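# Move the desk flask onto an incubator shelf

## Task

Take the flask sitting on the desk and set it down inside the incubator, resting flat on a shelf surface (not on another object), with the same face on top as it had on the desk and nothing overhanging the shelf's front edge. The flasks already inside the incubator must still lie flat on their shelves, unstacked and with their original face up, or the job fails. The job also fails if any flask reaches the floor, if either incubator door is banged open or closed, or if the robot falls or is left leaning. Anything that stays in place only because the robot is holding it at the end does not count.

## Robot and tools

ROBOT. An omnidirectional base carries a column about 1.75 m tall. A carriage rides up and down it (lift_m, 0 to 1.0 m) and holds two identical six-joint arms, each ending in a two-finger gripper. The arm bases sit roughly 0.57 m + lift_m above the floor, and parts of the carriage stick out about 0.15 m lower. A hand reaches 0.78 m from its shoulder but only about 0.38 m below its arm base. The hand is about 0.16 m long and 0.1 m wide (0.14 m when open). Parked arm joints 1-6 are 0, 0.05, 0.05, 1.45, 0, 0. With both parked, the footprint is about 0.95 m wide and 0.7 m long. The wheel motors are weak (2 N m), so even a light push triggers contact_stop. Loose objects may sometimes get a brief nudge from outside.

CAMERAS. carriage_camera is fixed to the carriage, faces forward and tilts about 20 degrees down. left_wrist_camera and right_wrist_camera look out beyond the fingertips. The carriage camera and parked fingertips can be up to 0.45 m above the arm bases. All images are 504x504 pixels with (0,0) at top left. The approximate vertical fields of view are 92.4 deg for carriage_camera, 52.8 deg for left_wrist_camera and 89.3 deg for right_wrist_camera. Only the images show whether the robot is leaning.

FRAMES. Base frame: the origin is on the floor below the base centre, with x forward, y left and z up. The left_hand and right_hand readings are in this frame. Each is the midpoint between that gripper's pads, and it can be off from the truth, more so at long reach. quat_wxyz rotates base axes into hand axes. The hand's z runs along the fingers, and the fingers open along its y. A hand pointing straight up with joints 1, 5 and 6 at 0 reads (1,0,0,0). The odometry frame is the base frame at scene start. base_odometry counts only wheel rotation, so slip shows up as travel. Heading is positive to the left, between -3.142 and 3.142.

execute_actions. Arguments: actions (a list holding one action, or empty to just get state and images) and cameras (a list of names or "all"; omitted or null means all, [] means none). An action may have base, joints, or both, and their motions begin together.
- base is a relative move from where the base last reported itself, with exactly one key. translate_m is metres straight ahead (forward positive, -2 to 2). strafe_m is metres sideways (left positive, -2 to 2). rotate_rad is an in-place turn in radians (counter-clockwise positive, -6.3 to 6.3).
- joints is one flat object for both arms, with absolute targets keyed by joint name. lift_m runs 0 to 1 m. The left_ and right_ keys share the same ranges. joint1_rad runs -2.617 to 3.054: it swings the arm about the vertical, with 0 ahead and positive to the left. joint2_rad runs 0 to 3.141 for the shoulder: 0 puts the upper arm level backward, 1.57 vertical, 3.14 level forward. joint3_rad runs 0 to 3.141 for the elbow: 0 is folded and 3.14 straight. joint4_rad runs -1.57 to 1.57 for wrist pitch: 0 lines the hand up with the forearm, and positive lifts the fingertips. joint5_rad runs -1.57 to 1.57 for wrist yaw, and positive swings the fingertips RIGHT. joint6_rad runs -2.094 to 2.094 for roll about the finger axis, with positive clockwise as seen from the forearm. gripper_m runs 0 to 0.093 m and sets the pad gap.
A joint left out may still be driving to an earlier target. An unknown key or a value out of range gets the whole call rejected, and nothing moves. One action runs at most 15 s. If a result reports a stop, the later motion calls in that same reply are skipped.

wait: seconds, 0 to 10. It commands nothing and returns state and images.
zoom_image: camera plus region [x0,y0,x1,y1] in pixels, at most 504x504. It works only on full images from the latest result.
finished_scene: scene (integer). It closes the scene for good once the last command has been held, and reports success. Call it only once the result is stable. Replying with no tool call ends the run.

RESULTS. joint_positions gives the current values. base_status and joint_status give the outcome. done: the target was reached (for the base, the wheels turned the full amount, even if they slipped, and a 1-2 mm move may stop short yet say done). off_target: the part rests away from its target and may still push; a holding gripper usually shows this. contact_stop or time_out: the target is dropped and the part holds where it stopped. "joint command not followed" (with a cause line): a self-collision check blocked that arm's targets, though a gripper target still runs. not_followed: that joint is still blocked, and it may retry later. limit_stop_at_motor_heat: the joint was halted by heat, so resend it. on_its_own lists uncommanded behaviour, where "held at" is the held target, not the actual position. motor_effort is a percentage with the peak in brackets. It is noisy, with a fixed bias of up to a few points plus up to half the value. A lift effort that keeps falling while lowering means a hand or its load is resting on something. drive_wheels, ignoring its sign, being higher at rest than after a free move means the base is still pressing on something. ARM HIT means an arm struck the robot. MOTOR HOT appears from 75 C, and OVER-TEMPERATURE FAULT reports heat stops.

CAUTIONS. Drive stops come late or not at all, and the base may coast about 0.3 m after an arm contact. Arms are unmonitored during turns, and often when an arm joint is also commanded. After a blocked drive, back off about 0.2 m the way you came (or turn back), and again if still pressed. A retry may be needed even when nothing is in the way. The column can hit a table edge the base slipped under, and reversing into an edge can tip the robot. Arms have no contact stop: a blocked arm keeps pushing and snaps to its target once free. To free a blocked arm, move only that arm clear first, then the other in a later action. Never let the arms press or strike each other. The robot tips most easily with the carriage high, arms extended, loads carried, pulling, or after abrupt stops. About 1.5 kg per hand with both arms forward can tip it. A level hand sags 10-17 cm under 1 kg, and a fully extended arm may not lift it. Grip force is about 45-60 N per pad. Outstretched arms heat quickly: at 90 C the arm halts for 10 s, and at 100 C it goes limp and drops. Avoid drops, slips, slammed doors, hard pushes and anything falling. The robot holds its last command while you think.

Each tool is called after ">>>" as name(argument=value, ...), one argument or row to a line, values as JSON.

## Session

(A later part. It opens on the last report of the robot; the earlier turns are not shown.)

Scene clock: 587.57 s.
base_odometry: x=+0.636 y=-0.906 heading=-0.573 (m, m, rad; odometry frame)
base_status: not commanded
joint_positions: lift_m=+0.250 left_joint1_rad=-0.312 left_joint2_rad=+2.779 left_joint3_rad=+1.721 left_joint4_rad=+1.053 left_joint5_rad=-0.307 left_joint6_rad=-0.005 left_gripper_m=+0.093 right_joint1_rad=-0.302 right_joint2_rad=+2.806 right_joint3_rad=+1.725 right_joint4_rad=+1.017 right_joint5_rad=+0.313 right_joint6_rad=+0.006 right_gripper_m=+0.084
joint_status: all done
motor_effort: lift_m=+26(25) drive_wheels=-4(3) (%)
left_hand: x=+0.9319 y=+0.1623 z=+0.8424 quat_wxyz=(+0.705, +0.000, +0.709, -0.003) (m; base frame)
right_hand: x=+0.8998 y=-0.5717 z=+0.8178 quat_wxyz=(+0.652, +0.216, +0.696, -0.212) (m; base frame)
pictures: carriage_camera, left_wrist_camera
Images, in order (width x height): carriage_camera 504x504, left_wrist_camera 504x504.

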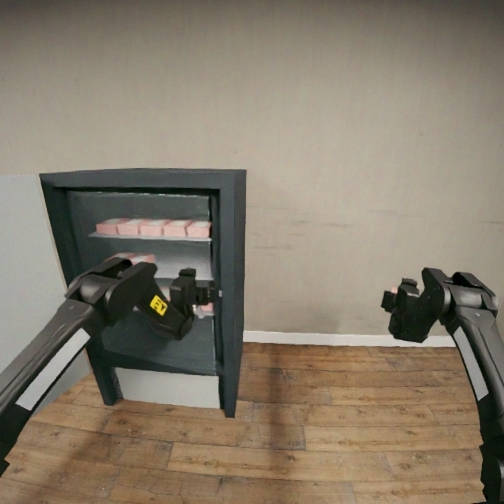

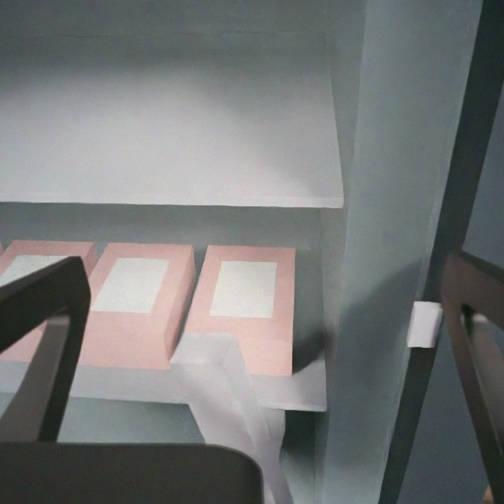

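The handle's top end sits at about finger height in the wrist view, so the pads most likely closed just above it. The handle is already centred between the open fingers sideways, so I can simply drop the lift 5 cm over it.

>>> execute_actions(
  actions=[
    {"joints":{"lift_m":0.20}},
  ],
  cameras=["left_wrist_camera"],
)

Scene clock: 593.77 s.
base_odometry: x=+0.636 y=-0.906 heading=-0.573 (m, m, rad; odometry frame)
base_status: not commanded
joint_positions: lift_m=+0.200 left_joint1_rad=-0.312 left_joint2_rad=+2.783 left_joint3_rad=+1.721 left_joint4_rad=+1.052 left_joint5_rad=-0.307 left_joint6_rad=-0.005 left_gripper_m=+0.093 right_joint1_rad=-0.302 right_joint2_rad=+2.810 right_joint3_rad=+1.725 right_joint4_rad=+1.013 right_joint5_rad=+0.313 right_joint6_rad=+0.006 right_gripper_m=+0.084
joint_status: all done
motor_effort: lift_m=+25(24) drive_wheels=-2(3) (%)
left_hand: x=+0.9316 y=+0.1624 z=+0.7900 quat_wxyz=(+0.704, +0.001, +0.710, -0.003) (m; base frame)
right_hand: x=+0.8994 y=-0.5715 z=+0.7647 quat_wxyz=(+0.649, +0.216, +0.698, -0.212) (m; base frame)
pictures: left_wrist_camera
Images, in order (width x height): left_wrist_camera 504x504.

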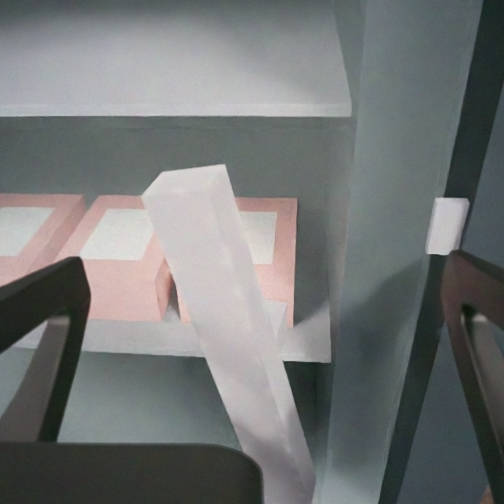

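The handle now runs right down through the finger area. Closing again, and this time the gripper width will tell me whether it caught.

>>> execute_actions(
  actions=[
    {"joints":{"left_gripper_m":0.0}},
  ],
  cameras=[],
)

Scene clock: 600.80 s.
MOTOR HOT: a motor of the right arm reached 75 °C. Now the hottest motor of the right arm, joint 2 (shoulder), reports 75 °C. The controller's stop level is 90 °C. To cool a motor, set the load down, stop pushing, or move to a pose that needs little force.
base_odometry: x=+0.636 y=-0.906 heading=-0.573 (m, m, rad; odometry frame)
base_status: not commanded
joint_positions: lift_m=+0.200 left_joint1_rad=-0.304 left_joint2_rad=+2.783 left_joint3_rad=+1.721 left_joint4_rad=+1.053 left_joint5_rad=-0.307 left_joint6_rad=-0.012 left_gripper_m=+0.016 right_joint1_rad=-0.301 right_joint2_rad=+2.810 right_joint3_rad=+1.725 right_joint4_rad=+1.014 right_joint5_rad=+0.313 right_joint6_rad=+0.006 right_gripper_m=+0.084
joint_status: left_gripper_m off_target (ended at +0.016, target +0.000)
motor_effort: lift_m=+25(23) drive_wheels=-3(4) (%)
left_hand: x=+0.9329 y=+0.1679 z=+0.7902 quat_wxyz=(+0.704, -0.004, +0.710, -0.002) (m; base frame)
right_hand: x=+0.8995 y=-0.5712 z=+0.7649 quat_wxyz=(+0.649, +0.216, +0.698, -0.212) (m; base frame)
pictures: none
No camera images: the call's "cameras" was empty. Leave "cameras" out to get every camera's image.

Caught this time (16 mm). But the right shoulder motor has reached 75 °C from holding the flask out at full stretch, so before pulling the door I'll fold that arm in close, keeping the flask level.

>>> execute_actions(
  actions=[
    {"joints":{"right_joint2_rad":1.8,"right_joint3_rad":0.9,"right_joint4_rad":0.9}},
  ],
  cameras=["carriage_camera"],
)

Scene clock: 611.03 s.
MOTOR HOT: still on. Now the hottest motor of the right arm, joint 2 (shoulder), reports 76 °C; the controller's stop level is 90 °C.
base_odometry: x=+0.636 y=-0.906 heading=-0.573 (m, m, rad; odometry frame)
base_status: not commanded
joint_positions: lift_m=+0.200 left_joint1_rad=-0.304 left_joint2_rad=+2.783 left_joint3_rad=+1.721 left_joint4_rad=+1.053 left_joint5_rad=-0.307 left_joint6_rad=-0.012 left_gripper_m=+0.016 right_joint1_rad=-0.301 right_joint2_rad=+1.818 right_joint3_rad=+0.913 right_joint4_rad=+0.877 right_joint5_rad=+0.313 right_joint6_rad=+0.006 right_gripper_m=+0.084
joint_status: all done
motor_effort: lift_m=+26(24) drive_wheels=-2(2) (%)
left_hand: x=+0.9329 y=+0.1679 z=+0.7902 quat_wxyz=(+0.704, -0.004, +0.710, -0.002) (m; base frame)
right_hand: x=+0.7529 y=-0.5257 z=+0.9780 quat_wxyz=(+0.665, +0.216, +0.683, -0.212) (m; base frame)
pictures: carriage_camera
Images, in order (width x height): carriage_camera 504x504.

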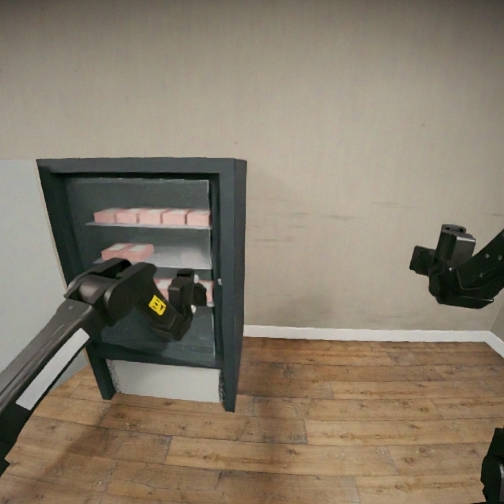

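Right arm folded in and the flask is still level. Now pulling the glass door with the left hand in small steps.

>>> execute_actions(
  actions=[
    {"base":{"translate_m":-0.15}},
  ],
  cameras=["carriage_camera"],
)

Scene clock: 614.67 s.
MOTOR HOT: still on. Now the hottest motor of the right arm, joint 2 (shoulder), reports 74 °C; the controller's stop level is 90 °C.
base_odometry: x=+0.516 y=-0.829 heading=-0.572 (m, m, rad; odometry frame)
base_status: translate_m contact_stop (by the wheels' count: -0.143 of -0.150)
joint_positions: lift_m=+0.200 left_joint1_rad=-0.251 left_joint2_rad=+2.783 left_joint3_rad=+1.721 left_joint4_rad=+1.046 left_joint5_rad=-0.387 left_joint6_rad=-0.010 left_gripper_m=+0.017 right_joint1_rad=-0.301 right_joint2_rad=+1.818 right_joint3_rad=+0.913 right_joint4_rad=+0.870 right_joint5_rad=+0.313 right_joint6_rad=+0.006 right_gripper_m=+0.084
joint_status: not commanded
motor_effort: lift_m=+24(26) drive_wheels=+2(28) (%)
left_hand: x=+0.9387 y=+0.2170 z=+0.7887 quat_wxyz=(+0.700, -0.050, +0.710, +0.046) (m; base frame)
right_hand: x=+0.7529 y=-0.5257 z=+0.9762 quat_wxyz=(+0.662, +0.216, +0.686, -0.212) (m; base frame)
pictures: carriage_camera
Images, in order (width x height): carriage_camera 504x504.

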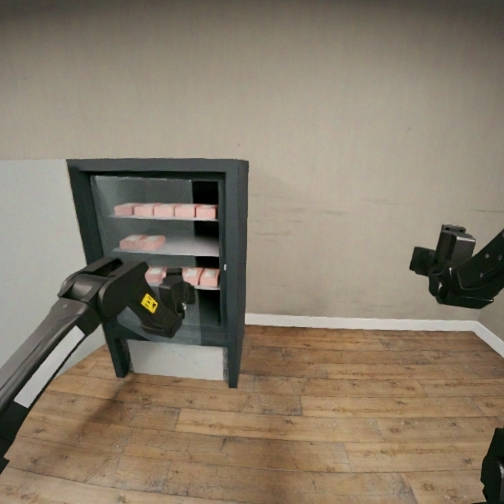

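About 35-40° open, and the shoulder motor is cooling (74 °C). Swinging the left arm a little leftward to follow the handle's arc.

>>> execute_actions(
  actions=[
    {"joints":{"left_joint1_rad":-0.1,"left_joint5_rad":-0.5}},
  ],
  cameras=["carriage_camera"],
)

Scene clock: 621.57 s.
MOTOR HOT: cleared. Now the hottest motor of the right arm, joint 2 (shoulder), reports 71 °C.
base_odometry: x=+0.516 y=-0.829 heading=-0.572 (m, m, rad; odometry frame)
base_status: not commanded
joint_positions: lift_m=+0.200 left_joint1_rad=-0.225 left_joint2_rad=+2.783 left_joint3_rad=+1.721 left_joint4_rad=+1.047 left_joint5_rad=-0.336 left_joint6_rad=-0.010 left_gripper_m=+0.017 right_joint1_rad=-0.301 right_joint2_rad=+1.818 right_joint3_rad=+0.913 right_joint4_rad=+0.870 right_joint5_rad=+0.313 right_joint6_rad=+0.006 right_gripper_m=+0.084
joint_status: left_joint1_rad off_target (ended at -0.225, target -0.100); left_joint5_rad off_target (ended at -0.336, target -0.500)
motor_effort: lift_m=+25(25) drive_wheels=-2(2) (%)
left_hand: x=+0.9423 y=+0.2252 z=+0.7888 quat_wxyz=(+0.701, -0.041, +0.711, +0.037) (m; base frame)
right_hand: x=+0.7529 y=-0.5257 z=+0.9762 quat_wxyz=(+0.662, +0.216, +0.686, -0.212) (m; base frame)
pictures: carriage_camera
Images, in order (width x height): carriage_camera 504x504.

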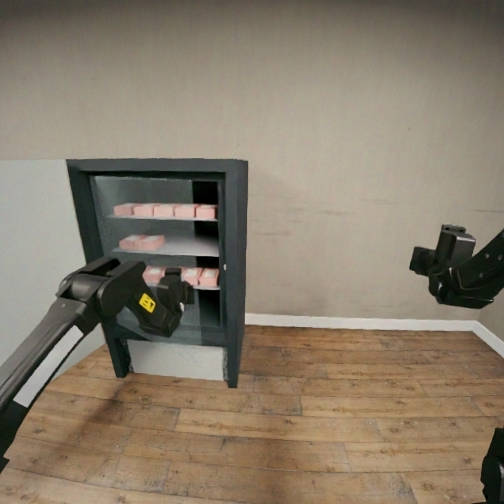

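That swing achieved almost nothing: the hand moved under 1 cm and both joints stalled. From the left shoulder the swing has no backward component, and the arc needs one at this angle. Driving back instead.

>>> execute_actions(
  actions=[
    {"base":{"translate_m":-0.15}},
  ],
  cameras=["carriage_camera"],
)

Scene clock: 627.17 s.
base_odometry: x=+0.390 y=-0.747 heading=-0.573 (m, m, rad; odometry frame)
base_status: done
joint_positions: lift_m=+0.200 left_joint1_rad=-0.062 left_joint2_rad=+2.783 left_joint3_rad=+1.721 left_joint4_rad=+1.044 left_joint5_rad=-0.547 left_joint6_rad=-0.009 left_gripper_m=+0.012 right_joint1_rad=-0.301 right_joint2_rad=+1.818 right_joint3_rad=+0.913 right_joint4_rad=+0.869 right_joint5_rad=+0.313 right_joint6_rad=+0.006 right_gripper_m=+0.084
joint_status: not commanded
on_its_own: left_gripper_m moved -0.005 toward your old target +0.000
motor_effort: lift_m=+25(28) drive_wheels=+4(23) (%)
left_hand: x=+0.9355 y=+0.3688 z=+0.7885 quat_wxyz=(+0.681, -0.171, +0.692, +0.169) (m; base frame)
right_hand: x=+0.7529 y=-0.5257 z=+0.9762 quat_wxyz=(+0.662, +0.216, +0.686, -0.212) (m; base frame)
pictures: carriage_camera
Images, in order (width x height): carriage_camera 504x504.

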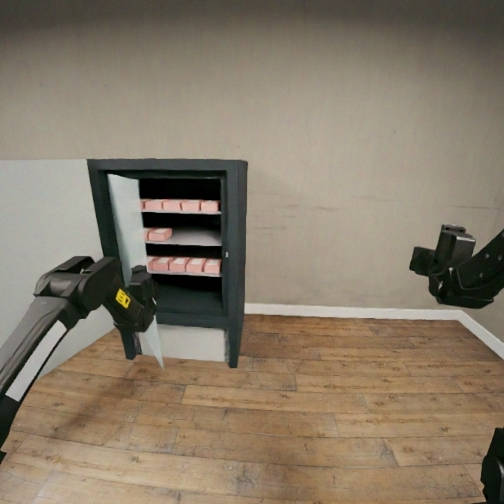

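That worked well: about 70° and no stop. Now the arc is mostly leftward, which is what a joint-1 swing gives, so one more modest swing.

>>> execute_actions(
  actions=[
    {"joints":{"left_joint1_rad":0.12,"left_joint5_rad":-0.7}},
  ],
  cameras=["carriage_camera"],
)

Scene clock: 630.80 s.
base_odometry: x=+0.389 y=-0.747 heading=-0.573 (m, m, rad; odometry frame)
base_status: not commanded
joint_positions: lift_m=+0.200 left_joint1_rad=-0.025 left_joint2_rad=+2.783 left_joint3_rad=+1.699 left_joint4_rad=+1.081 left_joint5_rad=-0.632 left_joint6_rad=-0.007 left_gripper_m=+0.011 right_joint1_rad=-0.301 right_joint2_rad=+1.818 right_joint3_rad=+0.913 right_joint4_rad=+0.869 right_joint5_rad=+0.313 right_joint6_rad=+0.006 right_gripper_m=+0.084
joint_status: left_joint1_rad off_target (ended at -0.025, target +0.120); left_joint5_rad off_target (ended at -0.632, target -0.700)
motor_effort: lift_m=+24(28) drive_wheels=-14(15) (%)
left_hand: x=+0.9215 y=+0.4062 z=+0.7882 quat_wxyz=(+0.675, -0.213, +0.675, +0.209) (m; base frame)
right_hand: x=+0.7529 y=-0.5256 z=+0.9762 quat_wxyz=(+0.662, +0.216, +0.686, -0.212) (m; base frame)
pictures: carriage_camera
Images, in order (width x height): carriage_camera 504x504.

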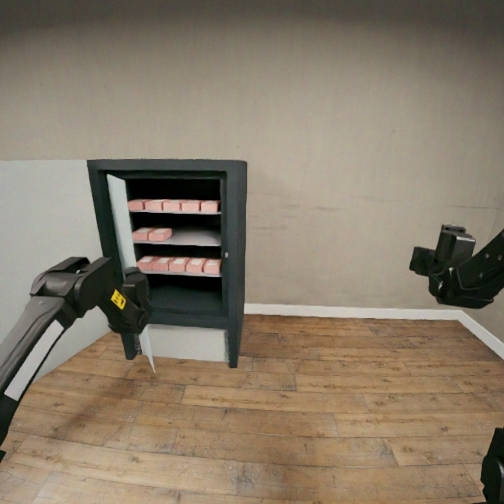

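It only gained about 4 cm (door near 78°) and stalled again, so this is about as far as this grip will take it. The right half of the shelves is fully clear. I'll hold the joints where they are, release, and check which way the door goes.

>>> execute_actions(
  actions=[
    {"joints":{"left_joint1_rad":-0.025,"left_joint2_rad":2.783,"left_joint3_rad":1.70,"left_joint4_rad":1.08,"left_joint5_rad":-0.632,"left_joint6_rad":0,"left_gripper_m":0.093}},
  ],
  cameras=["carriage_camera"],
)

Scene clock: 635.20 s.
base_odometry: x=+0.389 y=-0.747 heading=-0.573 (m, m, rad; odometry frame)
base_status: not commanded
joint_positions: lift_m=+0.200 left_joint1_rad=-0.022 left_joint2_rad=+2.783 left_joint3_rad=+1.688 left_joint4_rad=+1.099 left_joint5_rad=-0.625 left_joint6_rad=+0.001 left_gripper_m=+0.093 right_joint1_rad=-0.301 right_joint2_rad=+1.818 right_joint3_rad=+0.913 right_joint4_rad=+0.869 right_joint5_rad=+0.313 right_joint6_rad=+0.006 right_gripper_m=+0.084
joint_status: all done
motor_effort: lift_m=+23(23) drive_wheels=-6(14) (%)
left_hand: x=+0.9197 y=+0.4068 z=+0.7875 quat_wxyz=(+0.676, -0.210, +0.674, +0.210) (m; base frame)
right_hand: x=+0.7529 y=-0.5256 z=+0.9762 quat_wxyz=(+0.662, +0.216, +0.686, -0.212) (m; base frame)
pictures: carriage_camera
Images, in order (width x height): carriage_camera 504x504.

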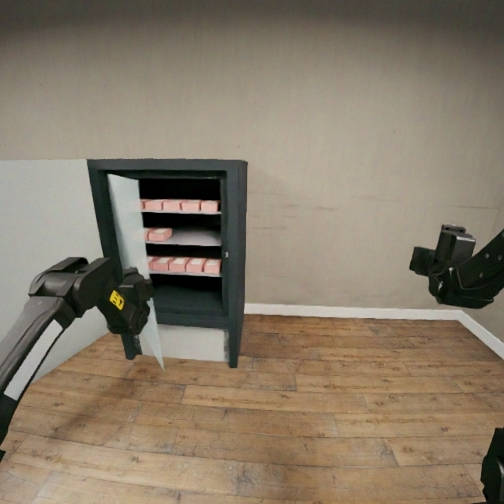

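As before, it eased back to about 70° and stopped there. Now I'll back off, park the left arm, and shift left so the free slot lines up with the right hand's straight-ahead pose. The flask arm turns while it's still folded, so it stays well short of the glass door's edge this time.

>>> execute_actions(
  actions=[
    {"base":{"translate_m":-0.15},"joints":{"left_joint1_rad":0,"left_joint2_rad":0.05,"left_joint3_rad":0.05,"left_joint4_rad":1.45,"left_joint5_rad":0,"left_joint6_rad":0}},
  ],
  cameras=[],
)

>>> execute_actions(
  actions=[
    {"base":{"strafe_m":0.54},"joints":{"lift_m":0.33,"right_joint1_rad":0.314,"right_joint5_rad":0.308}},
  ],
  cameras=["carriage_camera"],
)

Scene clock: 649.17 s.
base_odometry: x=+0.263 y=-0.666 heading=-0.574 (m, m, rad; odometry frame)
base_status: done
joint_positions: lift_m=+0.200 left_joint1_rad=-0.007 left_joint2_rad=+0.068 left_joint3_rad=+0.069 left_joint4_rad=+1.452 left_joint5_rad=-0.004 left_joint6_rad=+0.001 left_gripper_m=+0.093 right_joint1_rad=-0.301 right_joint2_rad=+1.818 right_joint3_rad=+0.913 right_joint4_rad=+0.869 right_joint5_rad=+0.313 right_joint6_rad=+0.006 right_gripper_m=+0.084
joint_status: all done
motor_effort: lift_m=+23(29) drive_wheels=-5(27) (%)
left_hand: x=+0.3019 y=+0.3212 z=+1.2065 quat_wxyz=(+0.998, -0.002, +0.059, -0.003) (m; base frame)
right_hand: x=+0.7529 y=-0.5256 z=+0.9761 quat_wxyz=(+0.662, +0.216, +0.686, -0.212) (m; base frame)
pictures: none
No camera images: the call's "cameras" was empty. Leave "cameras" out to get every camera's image.

Scene clock: 652.50 s.
base_odometry: x=+0.556 y=-0.212 heading=-0.573 (m, m, rad; odometry frame)
base_status: done
joint_positions: lift_m=+0.330 left_joint1_rad=-0.007 left_joint2_rad=+0.068 left_joint3_rad=+0.066 left_joint4_rad=+1.452 left_joint5_rad=-0.001 left_joint6_rad=+0.001 left_gripper_m=+0.093 right_joint1_rad=+0.315 right_joint2_rad=+1.815 right_joint3_rad=+0.907 right_joint4_rad=+0.873 right_joint5_rad=+0.308 right_joint6_rad=+0.006 right_gripper_m=+0.083
joint_status: all done
motor_effort: lift_m=+21(25) drive_wheels=-4(22) (%)
left_hand: x=+0.3027 y=+0.3207 z=+1.3359 quat_wxyz=(+0.998, +0.000, +0.060, -0.003) (m; base frame)
right_hand: x=+0.7816 y=-0.2096 z=+1.1061 quat_wxyz=(+0.695, -0.004, +0.719, +0.001) (m; base frame)
pictures: carriage_camera
Images, in order (width x height): carriage_camera 504x504.

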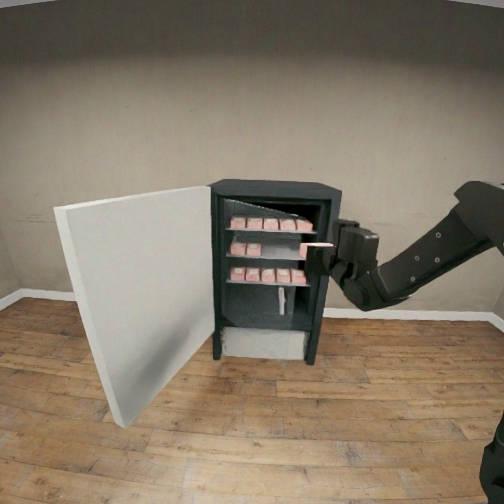

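The glass door looks more closed than the 70° I left it at: the handle sits further right in this view. Zooming in to check.

>>> zoom_image(
  camera="carriage_camera",
  region=[180, 160, 380, 360],
)

Region (180, 160, 380, 360) of carriage_camera's 504x504 image, scaled by 2.520, with more detail than that image has.

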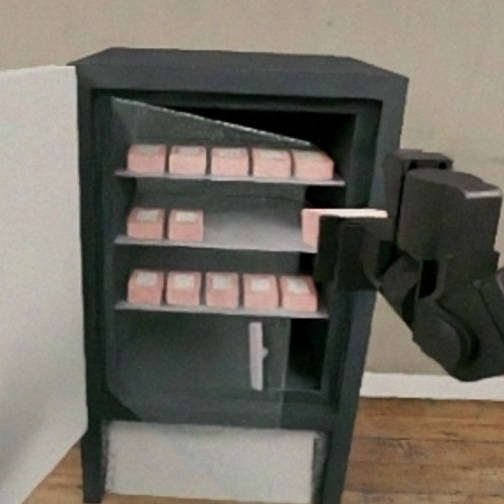

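It's roughly 45-50° now, down from about 70°. Either the left arm caught it while parking or it is slowly drifting shut. A second look without moving will tell which.

>>> execute_actions(
  actions=[],
  cameras=["carriage_camera"],
)

>>> zoom_image(
  camera="carriage_camera",
  region=[180, 160, 380, 360],
)

Scene clock: 659.90 s.
base_odometry: x=+0.556 y=-0.212 heading=-0.573 (m, m, rad; odometry frame)
base_status: done
joint_positions: lift_m=+0.330 left_joint1_rad=-0.007 left_joint2_rad=+0.068 left_joint3_rad=+0.066 left_joint4_rad=+1.452 left_joint5_rad=-0.001 left_joint6_rad=+0.001 left_gripper_m=+0.093 right_joint1_rad=+0.315 right_joint2_rad=+1.815 right_joint3_rad=+0.907 right_joint4_rad=+0.873 right_joint5_rad=+0.308 right_joint6_rad=+0.006 right_gripper_m=+0.083
joint_status: all done
motor_effort: lift_m=+25(25) drive_wheels=-2(22) (%)
left_hand: x=+0.3027 y=+0.3207 z=+1.3359 quat_wxyz=(+0.998, +0.000, +0.060, -0.003) (m; base frame)
right_hand: x=+0.7816 y=-0.2096 z=+1.1061 quat_wxyz=(+0.695, -0.004, +0.719, +0.001) (m; base frame)
pictures: carriage_camera
Images, in order (width x height): carriage_camera 504x504.

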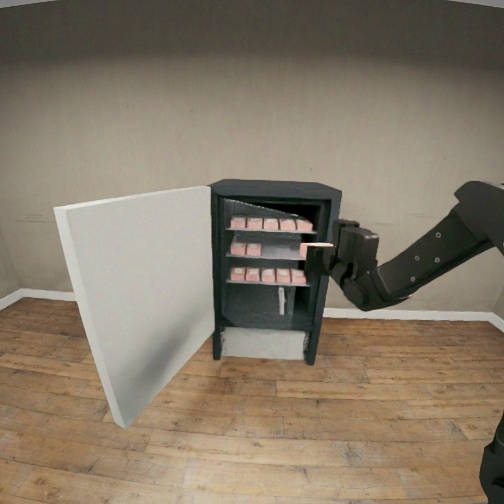

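Region (180, 160, 380, 360) of carriage_camera's 504x504 image, scaled by 2.520, with more detail than that image has.

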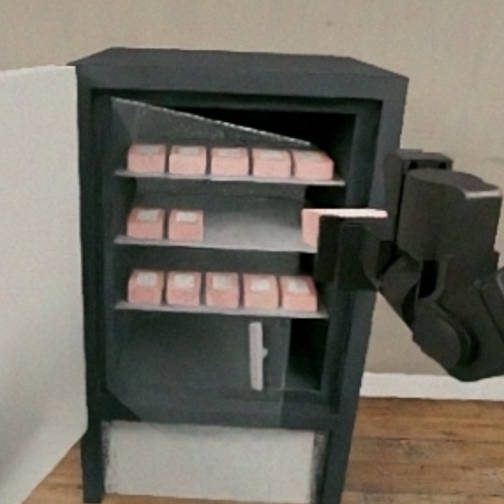

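No drift between the two looks, so the left arm knocked it. Most likely it was the wrist yaw swinging the fingers back to centre as I parked right next to the door's edge. Parking that close was careless of me.

At about 48° the door blocks the line into the slot, so I'll reopen it. The handle now faces about 48° off-axis, so the left hand has to approach at that angle. The flask arm swings well clear first, and afterwards I'll reverse away with the left arm fixed before parking it.

>>> execute_actions(
  actions=[
    {"base":{"strafe_m":-0.026},"joints":{"lift_m":0.20,"right_joint1_rad":-0.6,"left_joint1_rad":-0.314,"left_joint2_rad":2.787,"left_joint3_rad":1.723,"left_joint4_rad":1.05,"left_joint5_rad":0.53,"left_joint6_rad":0,"left_gripper_m":0.093}},
  ],
  cameras=[],
)

>>> execute_actions(
  actions=[
    {"base":{"translate_m":0.2}},
  ],
  cameras=["left_wrist_camera","carriage_camera"],
)

Scene clock: 679.80 s.
base_odometry: x=+0.542 y=-0.234 heading=-0.573 (m, m, rad; odometry frame)
base_status: done
joint_positions: lift_m=+0.200 left_joint1_rad=-0.304 left_joint2_rad=+2.780 left_joint3_rad=+1.720 left_joint4_rad=+1.041 left_joint5_rad=+0.525 left_joint6_rad=+0.001 left_gripper_m=+0.093 right_joint1_rad=-0.603 right_joint2_rad=+1.813 right_joint3_rad=+0.907 right_joint4_rad=+0.861 right_joint5_rad=+0.308 right_joint6_rad=+0.006 right_gripper_m=+0.084
joint_status: all done
motor_effort: lift_m=+25(25) drive_wheels=-2(25) (%)
left_hand: x=+0.8769 y=+0.0402 z=+0.7890 quat_wxyz=(+0.641, +0.284, +0.654, -0.286) (m; base frame)
right_hand: x=+0.6695 y=-0.6582 z=+0.9736 quat_wxyz=(+0.620, +0.315, +0.650, -0.307) (m; base frame)
pictures: none
No camera images: the call's "cameras" was empty. Leave "cameras" out to get every camera's image.

Scene clock: 681.93 s.
base_odometry: x=+0.711 y=-0.342 heading=-0.573 (m, m, rad; odometry frame)
base_status: done
joint_positions: lift_m=+0.200 left_joint1_rad=-0.304 left_joint2_rad=+2.780 left_joint3_rad=+1.720 left_joint4_rad=+1.045 left_joint5_rad=+0.525 left_joint6_rad=+0.001 left_gripper_m=+0.093 right_joint1_rad=-0.603 right_joint2_rad=+1.813 right_joint3_rad=+0.907 right_joint4_rad=+0.863 right_joint5_rad=+0.308 right_joint6_rad=+0.006 right_gripper_m=+0.084
joint_status: not commanded
motor_effort: lift_m=+26(26) drive_wheels=-3(21) (%)
left_hand: x=+0.8769 y=+0.0402 z=+0.7900 quat_wxyz=(+0.642, +0.285, +0.652, -0.285) (m; base frame)
right_hand: x=+0.6695 y=-0.6582 z=+0.9742 quat_wxyz=(+0.620, +0.315, +0.649, -0.307) (m; base frame)
pictures: carriage_camera, left_wrist_camera
Images, in order (width x height): carriage_camera 504x504, left_wrist_camera 504x504.

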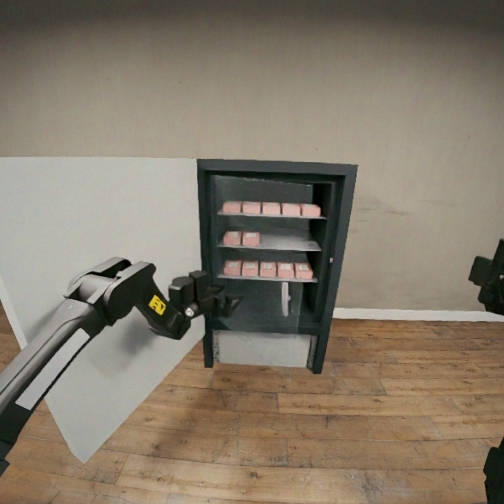

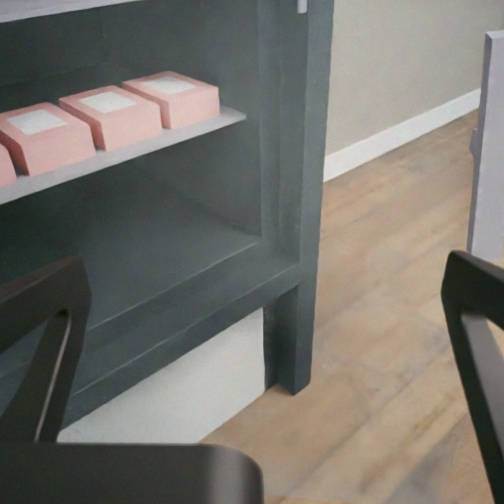

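The handle sits about 25° right of the hand's axis, so my estimate of its position was off again. Going straight at it would put the bar into the side of a finger. I'll first move back and right to get it onto the hand's axis, then close in along that axis in small alternating steps.

>>> execute_actions(
  actions=[
    {"base":{"translate_m":-0.09}},
  ],
  cameras=[],
)

>>> execute_actions(
  actions=[
    {"base":{"strafe_m":-0.08}},
  ],
  cameras=["left_wrist_camera"],
)

Scene clock: 691.97 s.
base_odometry: x=+0.635 y=-0.294 heading=-0.573 (m, m, rad; odometry frame)
base_status: done
joint_positions: lift_m=+0.200 left_joint1_rad=-0.304 left_joint2_rad=+2.780 left_joint3_rad=+1.720 left_joint4_rad=+1.047 left_joint5_rad=+0.526 left_joint6_rad=+0.001 left_gripper_m=+0.093 right_joint1_rad=-0.603 right_joint2_rad=+1.813 right_joint3_rad=+0.907 right_joint4_rad=+0.864 right_joint5_rad=+0.308 right_joint6_rad=+0.006 right_gripper_m=+0.084
joint_status: not commanded
motor_effort: lift_m=+24(26) drive_wheels=+6(28) (%)
left_hand: x=+0.8769 y=+0.0402 z=+0.7904 quat_wxyz=(+0.643, +0.285, +0.651, -0.285) (m; base frame)
right_hand: x=+0.6695 y=-0.6582 z=+0.9745 quat_wxyz=(+0.621, +0.315, +0.649, -0.307) (m; base frame)
pictures: none
No camera images: the call's "cameras" was empty. Leave "cameras" out to get every camera's image.

Scene clock: 693.50 s.
base_odometry: x=+0.591 y=-0.361 heading=-0.573 (m, m, rad; odometry frame)
base_status: done
joint_positions: lift_m=+0.200 left_joint1_rad=-0.310 left_joint2_rad=+2.780 left_joint3_rad=+1.720 left_joint4_rad=+1.047 left_joint5_rad=+0.526 left_joint6_rad=+0.001 left_gripper_m=+0.093 right_joint1_rad=-0.603 right_joint2_rad=+1.813 right_joint3_rad=+0.907 right_joint4_rad=+0.865 right_joint5_rad=+0.308 right_joint6_rad=+0.006 right_gripper_m=+0.084
joint_status: not commanded
motor_effort: lift_m=+28(28) drive_wheels=-1(22) (%)
left_hand: x=+0.8753 y=+0.0367 z=+0.7904 quat_wxyz=(+0.642, +0.287, +0.651, -0.287) (m; base frame)
right_hand: x=+0.6695 y=-0.6582 z=+0.9745 quat_wxyz=(+0.621, +0.315, +0.649, -0.307) (m; base frame)
pictures: left_wrist_camera
Images, in order (width x height): left_wrist_camera 504x504.

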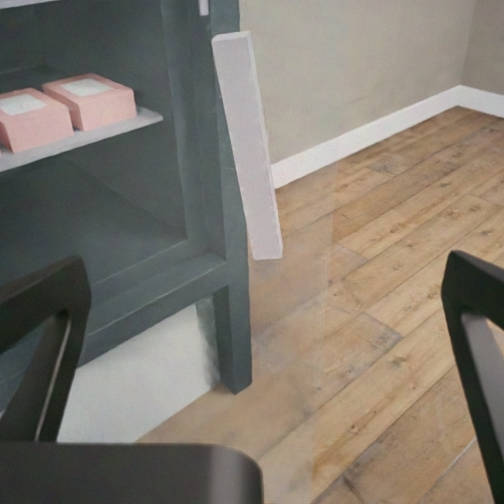

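The handle is now centred on the hand's axis, about 13 cm beyond the fingertips. Closing in along the axis.

>>> execute_actions(
  actions=[
    {"base":{"translate_m":0.043}},
  ],
  cameras=[],
)

>>> execute_actions(
  actions=[
    {"base":{"strafe_m":-0.048}},
  ],
  cameras=[],
)

>>> execute_actions(
  actions=[
    {"base":{"translate_m":0.043}},
  ],
  cameras=[],
)

>>> execute_actions(
  actions=[
    {"base":{"strafe_m":-0.048}},
  ],
  cameras=["left_wrist_camera"],
)

Scene clock: 699.53 s.
base_odometry: x=+0.627 y=-0.384 heading=-0.574 (m, m, rad; odometry frame)
base_status: done
joint_positions: lift_m=+0.200 left_joint1_rad=-0.310 left_joint2_rad=+2.780 left_joint3_rad=+1.720 left_joint4_rad=+1.048 left_joint5_rad=+0.526 left_joint6_rad=+0.001 left_gripper_m=+0.093 right_joint1_rad=-0.603 right_joint2_rad=+1.813 right_joint3_rad=+0.907 right_joint4_rad=+0.865 right_joint5_rad=+0.308 right_joint6_rad=+0.006 right_gripper_m=+0.084
joint_status: not commanded
motor_effort: lift_m=+25(22) drive_wheels=-4(19) (%)
left_hand: x=+0.8753 y=+0.0367 z=+0.7905 quat_wxyz=(+0.642, +0.287, +0.651, -0.287) (m; base frame)
right_hand: x=+0.6696 y=-0.6582 z=+0.9747 quat_wxyz=(+0.621, +0.315, +0.648, -0.307) (m; base frame)
pictures: none
No camera images: the call's "cameras" was empty. Leave "cameras" out to get every camera's image.

Scene clock: 700.83 s.
base_odometry: x=+0.602 y=-0.425 heading=-0.573 (m, m, rad; odometry frame)
base_status: done
joint_positions: lift_m=+0.200 left_joint1_rad=-0.311 left_joint2_rad=+2.780 left_joint3_rad=+1.720 left_joint4_rad=+1.048 left_joint5_rad=+0.526 left_joint6_rad=+0.001 left_gripper_m=+0.093 right_joint1_rad=-0.603 right_joint2_rad=+1.813 right_joint3_rad=+0.907 right_joint4_rad=+0.866 right_joint5_rad=+0.308 right_joint6_rad=+0.006 right_gripper_m=+0.084
joint_status: not commanded
motor_effort: lift_m=+22(22) drive_wheels=-1(20) (%)
left_hand: x=+0.8750 y=+0.0362 z=+0.7905 quat_wxyz=(+0.642, +0.287, +0.650, -0.288) (m; base frame)
right_hand: x=+0.6696 y=-0.6582 z=+0.9749 quat_wxyz=(+0.622, +0.315, +0.648, -0.307) (m; base frame)
pictures: none
No camera images: the call's "cameras" was empty. Leave "cameras" out to get every camera's image.

Scene clock: 701.93 s.
base_odometry: x=+0.638 y=-0.448 heading=-0.574 (m, m, rad; odometry frame)
base_status: done
joint_positions: lift_m=+0.200 left_joint1_rad=-0.311 left_joint2_rad=+2.780 left_joint3_rad=+1.720 left_joint4_rad=+1.048 left_joint5_rad=+0.526 left_joint6_rad=+0.001 left_gripper_m=+0.093 right_joint1_rad=-0.603 right_joint2_rad=+1.813 right_joint3_rad=+0.907 right_joint4_rad=+0.867 right_joint5_rad=+0.308 right_joint6_rad=+0.006 right_gripper_m=+0.084
joint_status: not commanded
motor_effort: lift_m=+25(24) drive_wheels=-2(18) (%)
left_hand: x=+0.8750 y=+0.0362 z=+0.7906 quat_wxyz=(+0.642, +0.287, +0.650, -0.288) (m; base frame)
right_hand: x=+0.6696 y=-0.6582 z=+0.9750 quat_wxyz=(+0.622, +0.315, +0.648, -0.307) (m; base frame)
pictures: none
No camera images: the call's "cameras" was empty. Leave "cameras" out to get every camera's image.

Scene clock: 703.23 s.
base_odometry: x=+0.612 y=-0.489 heading=-0.573 (m, m, rad; odometry frame)
base_status: done
joint_positions: lift_m=+0.200 left_joint1_rad=-0.311 left_joint2_rad=+2.780 left_joint3_rad=+1.720 left_joint4_rad=+1.048 left_joint5_rad=+0.526 left_joint6_rad=+0.001 left_gripper_m=+0.093 right_joint1_rad=-0.603 right_joint2_rad=+1.813 right_joint3_rad=+0.907 right_joint4_rad=+0.867 right_joint5_rad=+0.308 right_joint6_rad=+0.006 right_gripper_m=+0.084
joint_status: not commanded
motor_effort: lift_m=+22(22) drive_wheels=-2(20) (%)
left_hand: x=+0.8749 y=+0.0360 z=+0.7906 quat_wxyz=(+0.642, +0.287, +0.650, -0.288) (m; base frame)
right_hand: x=+0.6696 y=-0.6582 z=+0.9751 quat_wxyz=(+0.622, +0.315, +0.648, -0.307) (m; base frame)
pictures: left_wrist_camera
Images, in order (width x height): left_wrist_camera 504x504.

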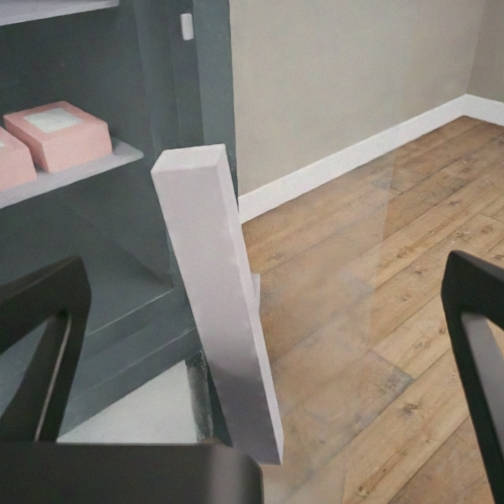

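The handle runs down through the finger zone, as it did when the grip worked. Closing, and I'll go by the gripper width.

>>> execute_actions(
  actions=[
    {"joints":{"left_gripper_m":0.0}},
  ],
  cameras=[],
)

Scene clock: 705.90 s.
base_odometry: x=+0.612 y=-0.489 heading=-0.573 (m, m, rad; odometry frame)
base_status: not commanded
joint_positions: lift_m=+0.200 left_joint1_rad=-0.311 left_joint2_rad=+2.780 left_joint3_rad=+1.720 left_joint4_rad=+1.048 left_joint5_rad=+0.526 left_joint6_rad=+0.001 left_gripper_m=+0.000 right_joint1_rad=-0.603 right_joint2_rad=+1.813 right_joint3_rad=+0.907 right_joint4_rad=+0.867 right_joint5_rad=+0.308 right_joint6_rad=+0.006 right_gripper_m=+0.084
joint_status: all done
motor_effort: lift_m=+24(20) drive_wheels=-1(1) (%)
left_hand: x=+0.8749 y=+0.0360 z=+0.7906 quat_wxyz=(+0.642, +0.287, +0.650, -0.288) (m; base frame)
right_hand: x=+0.6696 y=-0.6582 z=+0.9751 quat_wxyz=(+0.622, +0.315, +0.648, -0.307) (m; base frame)
pictures: none
No camera images: the call's "cameras" was empty. Leave "cameras" out to get every camera's image.

Missed again: 0 mm, so nothing caught. So the picture alone doesn't tell me the bar has reached the pads, and it is probably still just past the fingertips. Reopening and moving 3 cm further along the axis.

>>> execute_actions(
  actions=[
    {"base":{"translate_m":0.02},"joints":{"left_gripper_m":0.093}},
  ],
  cameras=[],
)

>>> execute_actions(
  actions=[
    {"base":{"strafe_m":-0.022}},
  ],
  cameras=["left_wrist_camera"],
)

Scene clock: 711.87 s.
base_odometry: x=+0.628 y=-0.500 heading=-0.574 (m, m, rad; odometry frame)
base_status: done
joint_positions: lift_m=+0.200 left_joint1_rad=-0.311 left_joint2_rad=+2.780 left_joint3_rad=+1.720 left_joint4_rad=+1.049 left_joint5_rad=+0.526 left_joint6_rad=+0.001 left_gripper_m=+0.093 right_joint1_rad=-0.603 right_joint2_rad=+1.813 right_joint3_rad=+0.907 right_joint4_rad=+0.867 right_joint5_rad=+0.308 right_joint6_rad=+0.006 right_gripper_m=+0.084
joint_status: all done
motor_effort: lift_m=+24(27) drive_wheels=-4(14) (%)
left_hand: x=+0.8749 y=+0.0360 z=+0.7906 quat_wxyz=(+0.642, +0.287, +0.650, -0.288) (m; base frame)
right_hand: x=+0.6696 y=-0.6582 z=+0.9751 quat_wxyz=(+0.622, +0.315, +0.648, -0.307) (m; base frame)
pictures: none
No camera images: the call's "cameras" was empty. Leave "cameras" out to get every camera's image.

Scene clock: 712.73 s.
base_odometry: x=+0.617 y=-0.518 heading=-0.574 (m, m, rad; odometry frame)
base_status: done
joint_positions: lift_m=+0.200 left_joint1_rad=-0.312 left_joint2_rad=+2.780 left_joint3_rad=+1.720 left_joint4_rad=+1.049 left_joint5_rad=+0.526 left_joint6_rad=+0.001 left_gripper_m=+0.093 right_joint1_rad=-0.603 right_joint2_rad=+1.813 right_joint3_rad=+0.907 right_joint4_rad=+0.867 right_joint5_rad=+0.308 right_joint6_rad=+0.006 right_gripper_m=+0.084
joint_status: not commanded
motor_effort: lift_m=+23(23) drive_wheels=-1(23) (%)
left_hand: x=+0.8746 y=+0.0353 z=+0.7906 quat_wxyz=(+0.642, +0.288, +0.650, -0.288) (m; base frame)
right_hand: x=+0.6696 y=-0.6582 z=+0.9751 quat_wxyz=(+0.622, +0.315, +0.648, -0.307) (m; base frame)
pictures: left_wrist_camera
Images, in order (width x height): left_wrist_camera 504x504.

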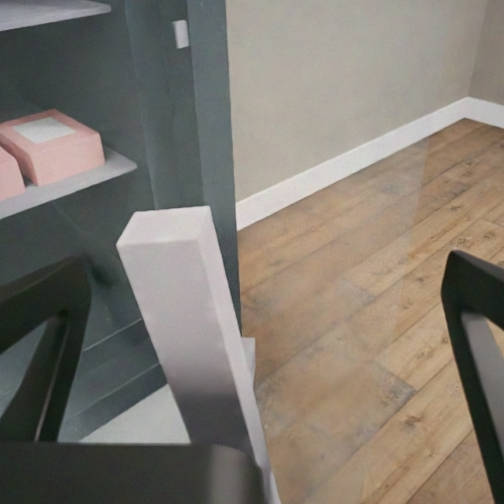

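>>> execute_actions(
  actions=[
    {"joints":{"left_gripper_m":0.0}},
  ],
  cameras=[],
)

Scene clock: 715.37 s.
base_odometry: x=+0.617 y=-0.518 heading=-0.574 (m, m, rad; odometry frame)
base_status: not commanded
joint_positions: lift_m=+0.200 left_joint1_rad=-0.318 left_joint2_rad=+2.780 left_joint3_rad=+1.721 left_joint4_rad=+1.049 left_joint5_rad=+0.557 left_joint6_rad=+0.009 left_gripper_m=+0.052 right_joint1_rad=-0.603 right_joint2_rad=+1.813 right_joint3_rad=+0.907 right_joint4_rad=+0.867 right_joint5_rad=+0.308 right_joint6_rad=+0.006 right_gripper_m=+0.084
joint_status: left_gripper_m off_target (ended at +0.052, target +0.000)
motor_effort: lift_m=+24(27) drive_wheels=-1(2) (%)
left_hand: x=+0.8691 y=+0.0283 z=+0.7911 quat_wxyz=(+0.638, +0.302, +0.643, -0.297) (m; base frame)
right_hand: x=+0.6697 y=-0.6581 z=+0.9752 quat_wxyz=(+0.622, +0.315, +0.648, -0.307) (m; base frame)
pictures: none
No camera images: the call's "cameras" was empty. Leave "cameras" out to get every camera's image.

It stopped at 52 mm instead of about 15 mm, so it has caught something other than just the bar, or the bar at an angle. Looking before I pull on it.

>>> execute_actions(
  actions=[],
  cameras=["left_wrist_camera","carriage_camera"],
)

Scene clock: 719.67 s.
base_odometry: x=+0.617 y=-0.518 heading=-0.574 (m, m, rad; odometry frame)
base_status: not commanded
joint_positions: lift_m=+0.200 left_joint1_rad=-0.318 left_joint2_rad=+2.780 left_joint3_rad=+1.721 left_joint4_rad=+1.049 left_joint5_rad=+0.557 left_joint6_rad=+0.009 left_gripper_m=+0.052 right_joint1_rad=-0.603 right_joint2_rad=+1.813 right_joint3_rad=+0.907 right_joint4_rad=+0.867 right_joint5_rad=+0.308 right_joint6_rad=+0.006 right_gripper_m=+0.084
joint_status: left_gripper_m off_target (ended at +0.052, target +0.000)
motor_effort: lift_m=+27(27) drive_wheels=-2(2) (%)
left_hand: x=+0.8691 y=+0.0283 z=+0.7911 quat_wxyz=(+0.638, +0.302, +0.643, -0.297) (m; base frame)
right_hand: x=+0.6697 y=-0.6581 z=+0.9752 quat_wxyz=(+0.622, +0.315, +0.648, -0.307) (m; base frame)
pictures: carriage_camera, left_wrist_camera
Images, in order (width x height): carriage_camera 504x504, left_wrist_camera 504x504.

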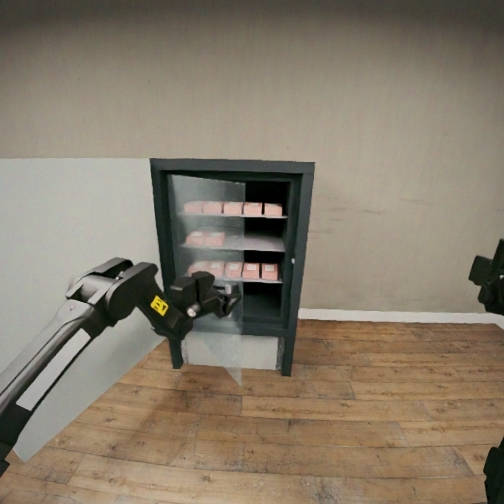

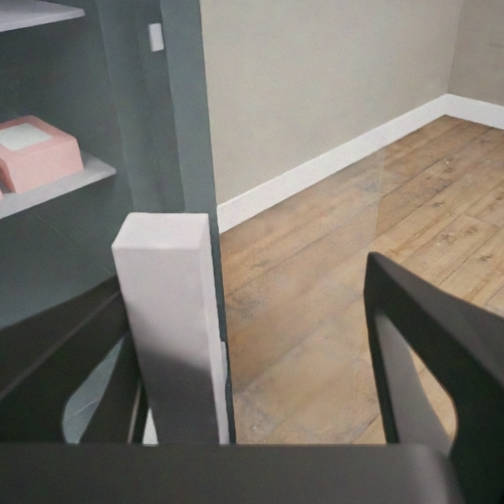

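From the picture, the left finger is on the bar and the right finger has gone round the glass door's free edge, so the gripper is pinching the bar and the edge together (52 mm apart). That isn't the grip I intended, but it is a firm hold on the door. The door is at about 55°, where the arc is mostly leftward, so I'll try a gentle left strafe.

>>> execute_actions(
  actions=[
    {"base":{"strafe_m":0.1}},
  ],
  cameras=["carriage_camera"],
)

Scene clock: 725.90 s.
base_odometry: x=+0.671 y=-0.435 heading=-0.574 (m, m, rad; odometry frame)
base_status: strafe_m contact_stop (by the wheels' count: +0.100 of +0.100)
joint_positions: lift_m=+0.200 left_joint1_rad=-0.353 left_joint2_rad=+2.780 left_joint3_rad=+1.721 left_joint4_rad=+1.051 left_joint5_rad=+0.622 left_joint6_rad=+0.006 left_gripper_m=+0.015 right_joint1_rad=-0.603 right_joint2_rad=+1.813 right_joint3_rad=+0.907 right_joint4_rad=+0.867 right_joint5_rad=+0.308 right_joint6_rad=+0.006 right_gripper_m=+0.084
joint_status: not commanded
on_its_own: left_gripper_m moved -0.037 toward your old target +0.000
motor_effort: lift_m=+24(26) drive_wheels=+2(24) (%)
left_hand: x=+0.8496 y=+0.0012 z=+0.7918 quat_wxyz=(+0.623, +0.333, +0.627, -0.330) (m; base frame)
right_hand: x=+0.6698 y=-0.6579 z=+0.9751 quat_wxyz=(+0.622, +0.315, +0.648, -0.307) (m; base frame)
pictures: carriage_camera
Images, in order (width x height): carriage_camera 504x504.

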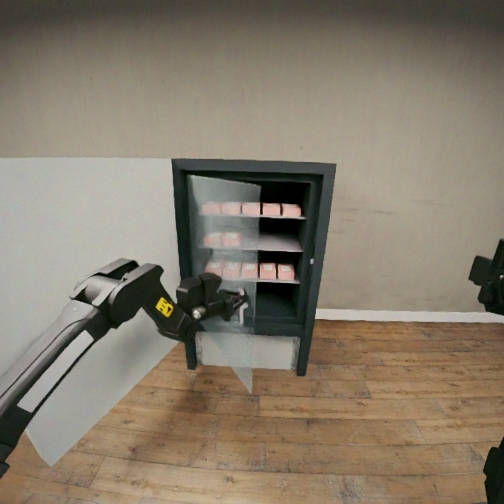

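During the move the right finger slipped off the glass edge and the grip settled on the bar alone (15 mm), which is the grip I wanted. The door is at about 65°. Continuing along the arc.

>>> execute_actions(
  actions=[
    {"base":{"strafe_m":0.1}},
  ],
  cameras=["carriage_camera"],
)

Scene clock: 731.80 s.
base_odometry: x=+0.719 y=-0.361 heading=-0.574 (m, m, rad; odometry frame)
base_status: strafe_m contact_stop (by the wheels' count: +0.088 of +0.100)
joint_positions: lift_m=+0.200 left_joint1_rad=-0.395 left_joint2_rad=+2.780 left_joint3_rad=+1.721 left_joint4_rad=+1.051 left_joint5_rad=+0.701 left_joint6_rad=-0.010 left_gripper_m=+0.015 right_joint1_rad=-0.601 right_joint2_rad=+1.813 right_joint3_rad=+0.907 right_joint4_rad=+0.867 right_joint5_rad=+0.308 right_joint6_rad=+0.006 right_gripper_m=+0.084
joint_status: not commanded
motor_effort: lift_m=+26(23) drive_wheels=+6(29) (%)
left_hand: x=+0.8238 y=-0.0295 z=+0.7918 quat_wxyz=(+0.599, +0.365, +0.608, -0.372) (m; base frame)
right_hand: x=+0.6703 y=-0.6573 z=+0.9751 quat_wxyz=(+0.622, +0.314, +0.648, -0.306) (m; base frame)
pictures: carriage_camera
Images, in order (width x height): carriage_camera 504x504.

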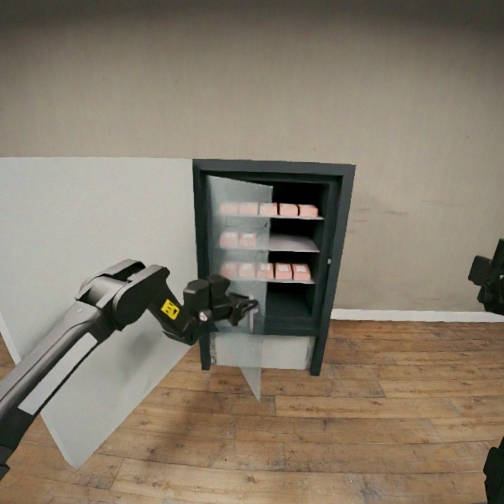

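About 72°. One more.

>>> execute_actions(
  actions=[
    {"base":{"strafe_m":0.1}},
  ],
  cameras=["carriage_camera"],
)

Scene clock: 734.80 s.
base_odometry: x=+0.766 y=-0.289 heading=-0.575 (m, m, rad; odometry frame)
base_status: strafe_m contact_stop (by the wheels' count: +0.086 of +0.100)
joint_positions: lift_m=+0.200 left_joint1_rad=-0.420 left_joint2_rad=+2.780 left_joint3_rad=+1.717 left_joint4_rad=+1.054 left_joint5_rad=+0.783 left_joint6_rad=-0.018 left_gripper_m=+0.015 right_joint1_rad=-0.601 right_joint2_rad=+1.813 right_joint3_rad=+0.907 right_joint4_rad=+0.866 right_joint5_rad=+0.308 right_joint6_rad=+0.006 right_gripper_m=+0.084
joint_status: not commanded
motor_effort: lift_m=+24(25) drive_wheels=+5(31) (%)
left_hand: x=+0.8014 y=-0.0484 z=+0.7913 quat_wxyz=(+0.577, +0.394, +0.589, -0.406) (m; base frame)
right_hand: x=+0.6703 y=-0.6573 z=+0.9748 quat_wxyz=(+0.622, +0.314, +0.649, -0.306) (m; base frame)
pictures: carriage_camera
Images, in order (width x height): carriage_camera 504x504.

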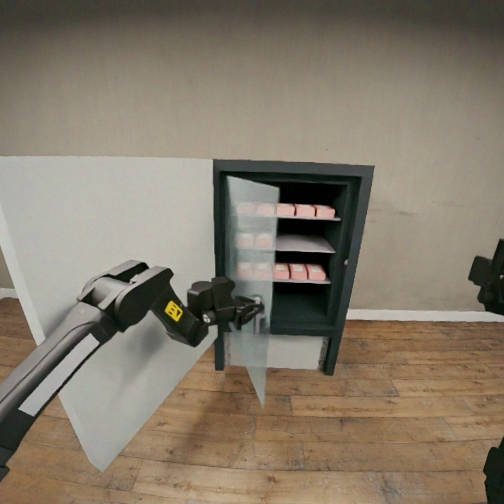

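About 80°. Because the hand came in along the handle's own direction this time, the wrist is following the door rather than being twisted. A last short strafe.

>>> execute_actions(
  actions=[
    {"base":{"strafe_m":0.08}},
  ],
  cameras=["carriage_camera"],
)

Scene clock: 740.03 s.
base_odometry: x=+0.807 y=-0.227 heading=-0.575 (m, m, rad; odometry frame)
base_status: strafe_m contact_stop (by the wheels' count: +0.075 of +0.080)
joint_positions: lift_m=+0.200 left_joint1_rad=-0.426 left_joint2_rad=+2.780 left_joint3_rad=+1.717 left_joint4_rad=+1.054 left_joint5_rad=+0.851 left_joint6_rad=-0.018 left_gripper_m=+0.015 right_joint1_rad=-0.600 right_joint2_rad=+1.813 right_joint3_rad=+0.907 right_joint4_rad=+0.867 right_joint5_rad=+0.308 right_joint6_rad=+0.006 right_gripper_m=+0.084
joint_status: not commanded
motor_effort: lift_m=+26(25) drive_wheels=+6(30) (%)
left_hand: x=+0.7880 y=-0.0556 z=+0.7913 quat_wxyz=(+0.561, +0.416, +0.575, -0.427) (m; base frame)
right_hand: x=+0.6706 y=-0.6570 z=+0.9751 quat_wxyz=(+0.622, +0.314, +0.648, -0.306) (m; base frame)
pictures: carriage_camera
Images, in order (width x height): carriage_camera 504x504.

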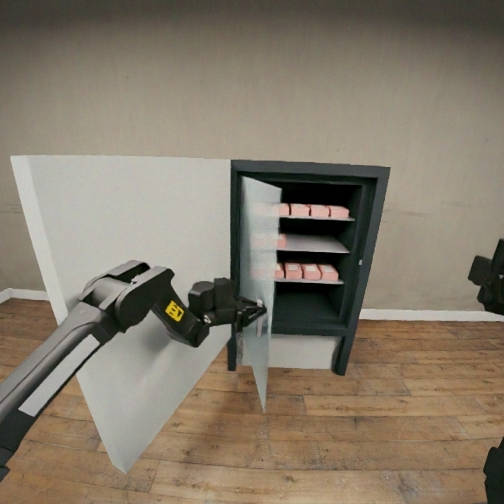

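About 85° now, which is enough. Holding the joints in place and releasing. Then I'll withdraw the hand straight away from the door with the arm fixed, and not park it anywhere near the door.

>>> execute_actions(
  actions=[
    {"joints":{"left_joint1_rad":-0.426,"left_joint2_rad":2.78,"left_joint3_rad":1.717,"left_joint4_rad":1.054,"left_joint5_rad":0.851,"left_joint6_rad":-0.018,"left_gripper_m":0.093}},
  ],
  cameras=["carriage_camera"],
)

Scene clock: 744.07 s.
base_odometry: x=+0.807 y=-0.227 heading=-0.575 (m, m, rad; odometry frame)
base_status: not commanded
joint_positions: lift_m=+0.200 left_joint1_rad=-0.423 left_joint2_rad=+2.780 left_joint3_rad=+1.717 left_joint4_rad=+1.054 left_joint5_rad=+0.856 left_joint6_rad=-0.025 left_gripper_m=+0.093 right_joint1_rad=-0.600 right_joint2_rad=+1.813 right_joint3_rad=+0.907 right_joint4_rad=+0.867 right_joint5_rad=+0.308 right_joint6_rad=+0.006 right_gripper_m=+0.084
joint_status: all done
motor_effort: lift_m=+22(27) drive_wheels=+2(4) (%)
left_hand: x=+0.7881 y=-0.0545 z=+0.7912 quat_wxyz=(+0.559, +0.414, +0.575, -0.430) (m; base frame)
right_hand: x=+0.6706 y=-0.6570 z=+0.9751 quat_wxyz=(+0.622, +0.314, +0.648, -0.306) (m; base frame)
pictures: carriage_camera
Images, in order (width x height): carriage_camera 504x504.

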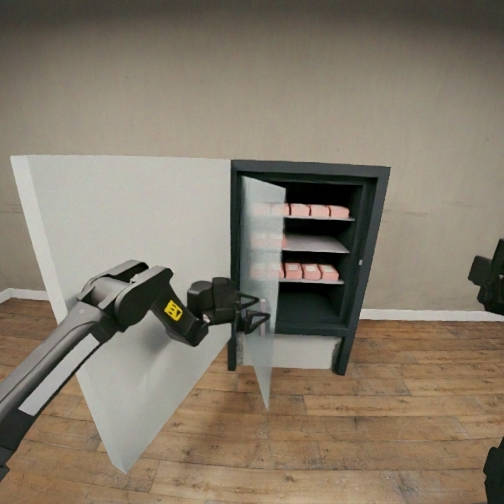

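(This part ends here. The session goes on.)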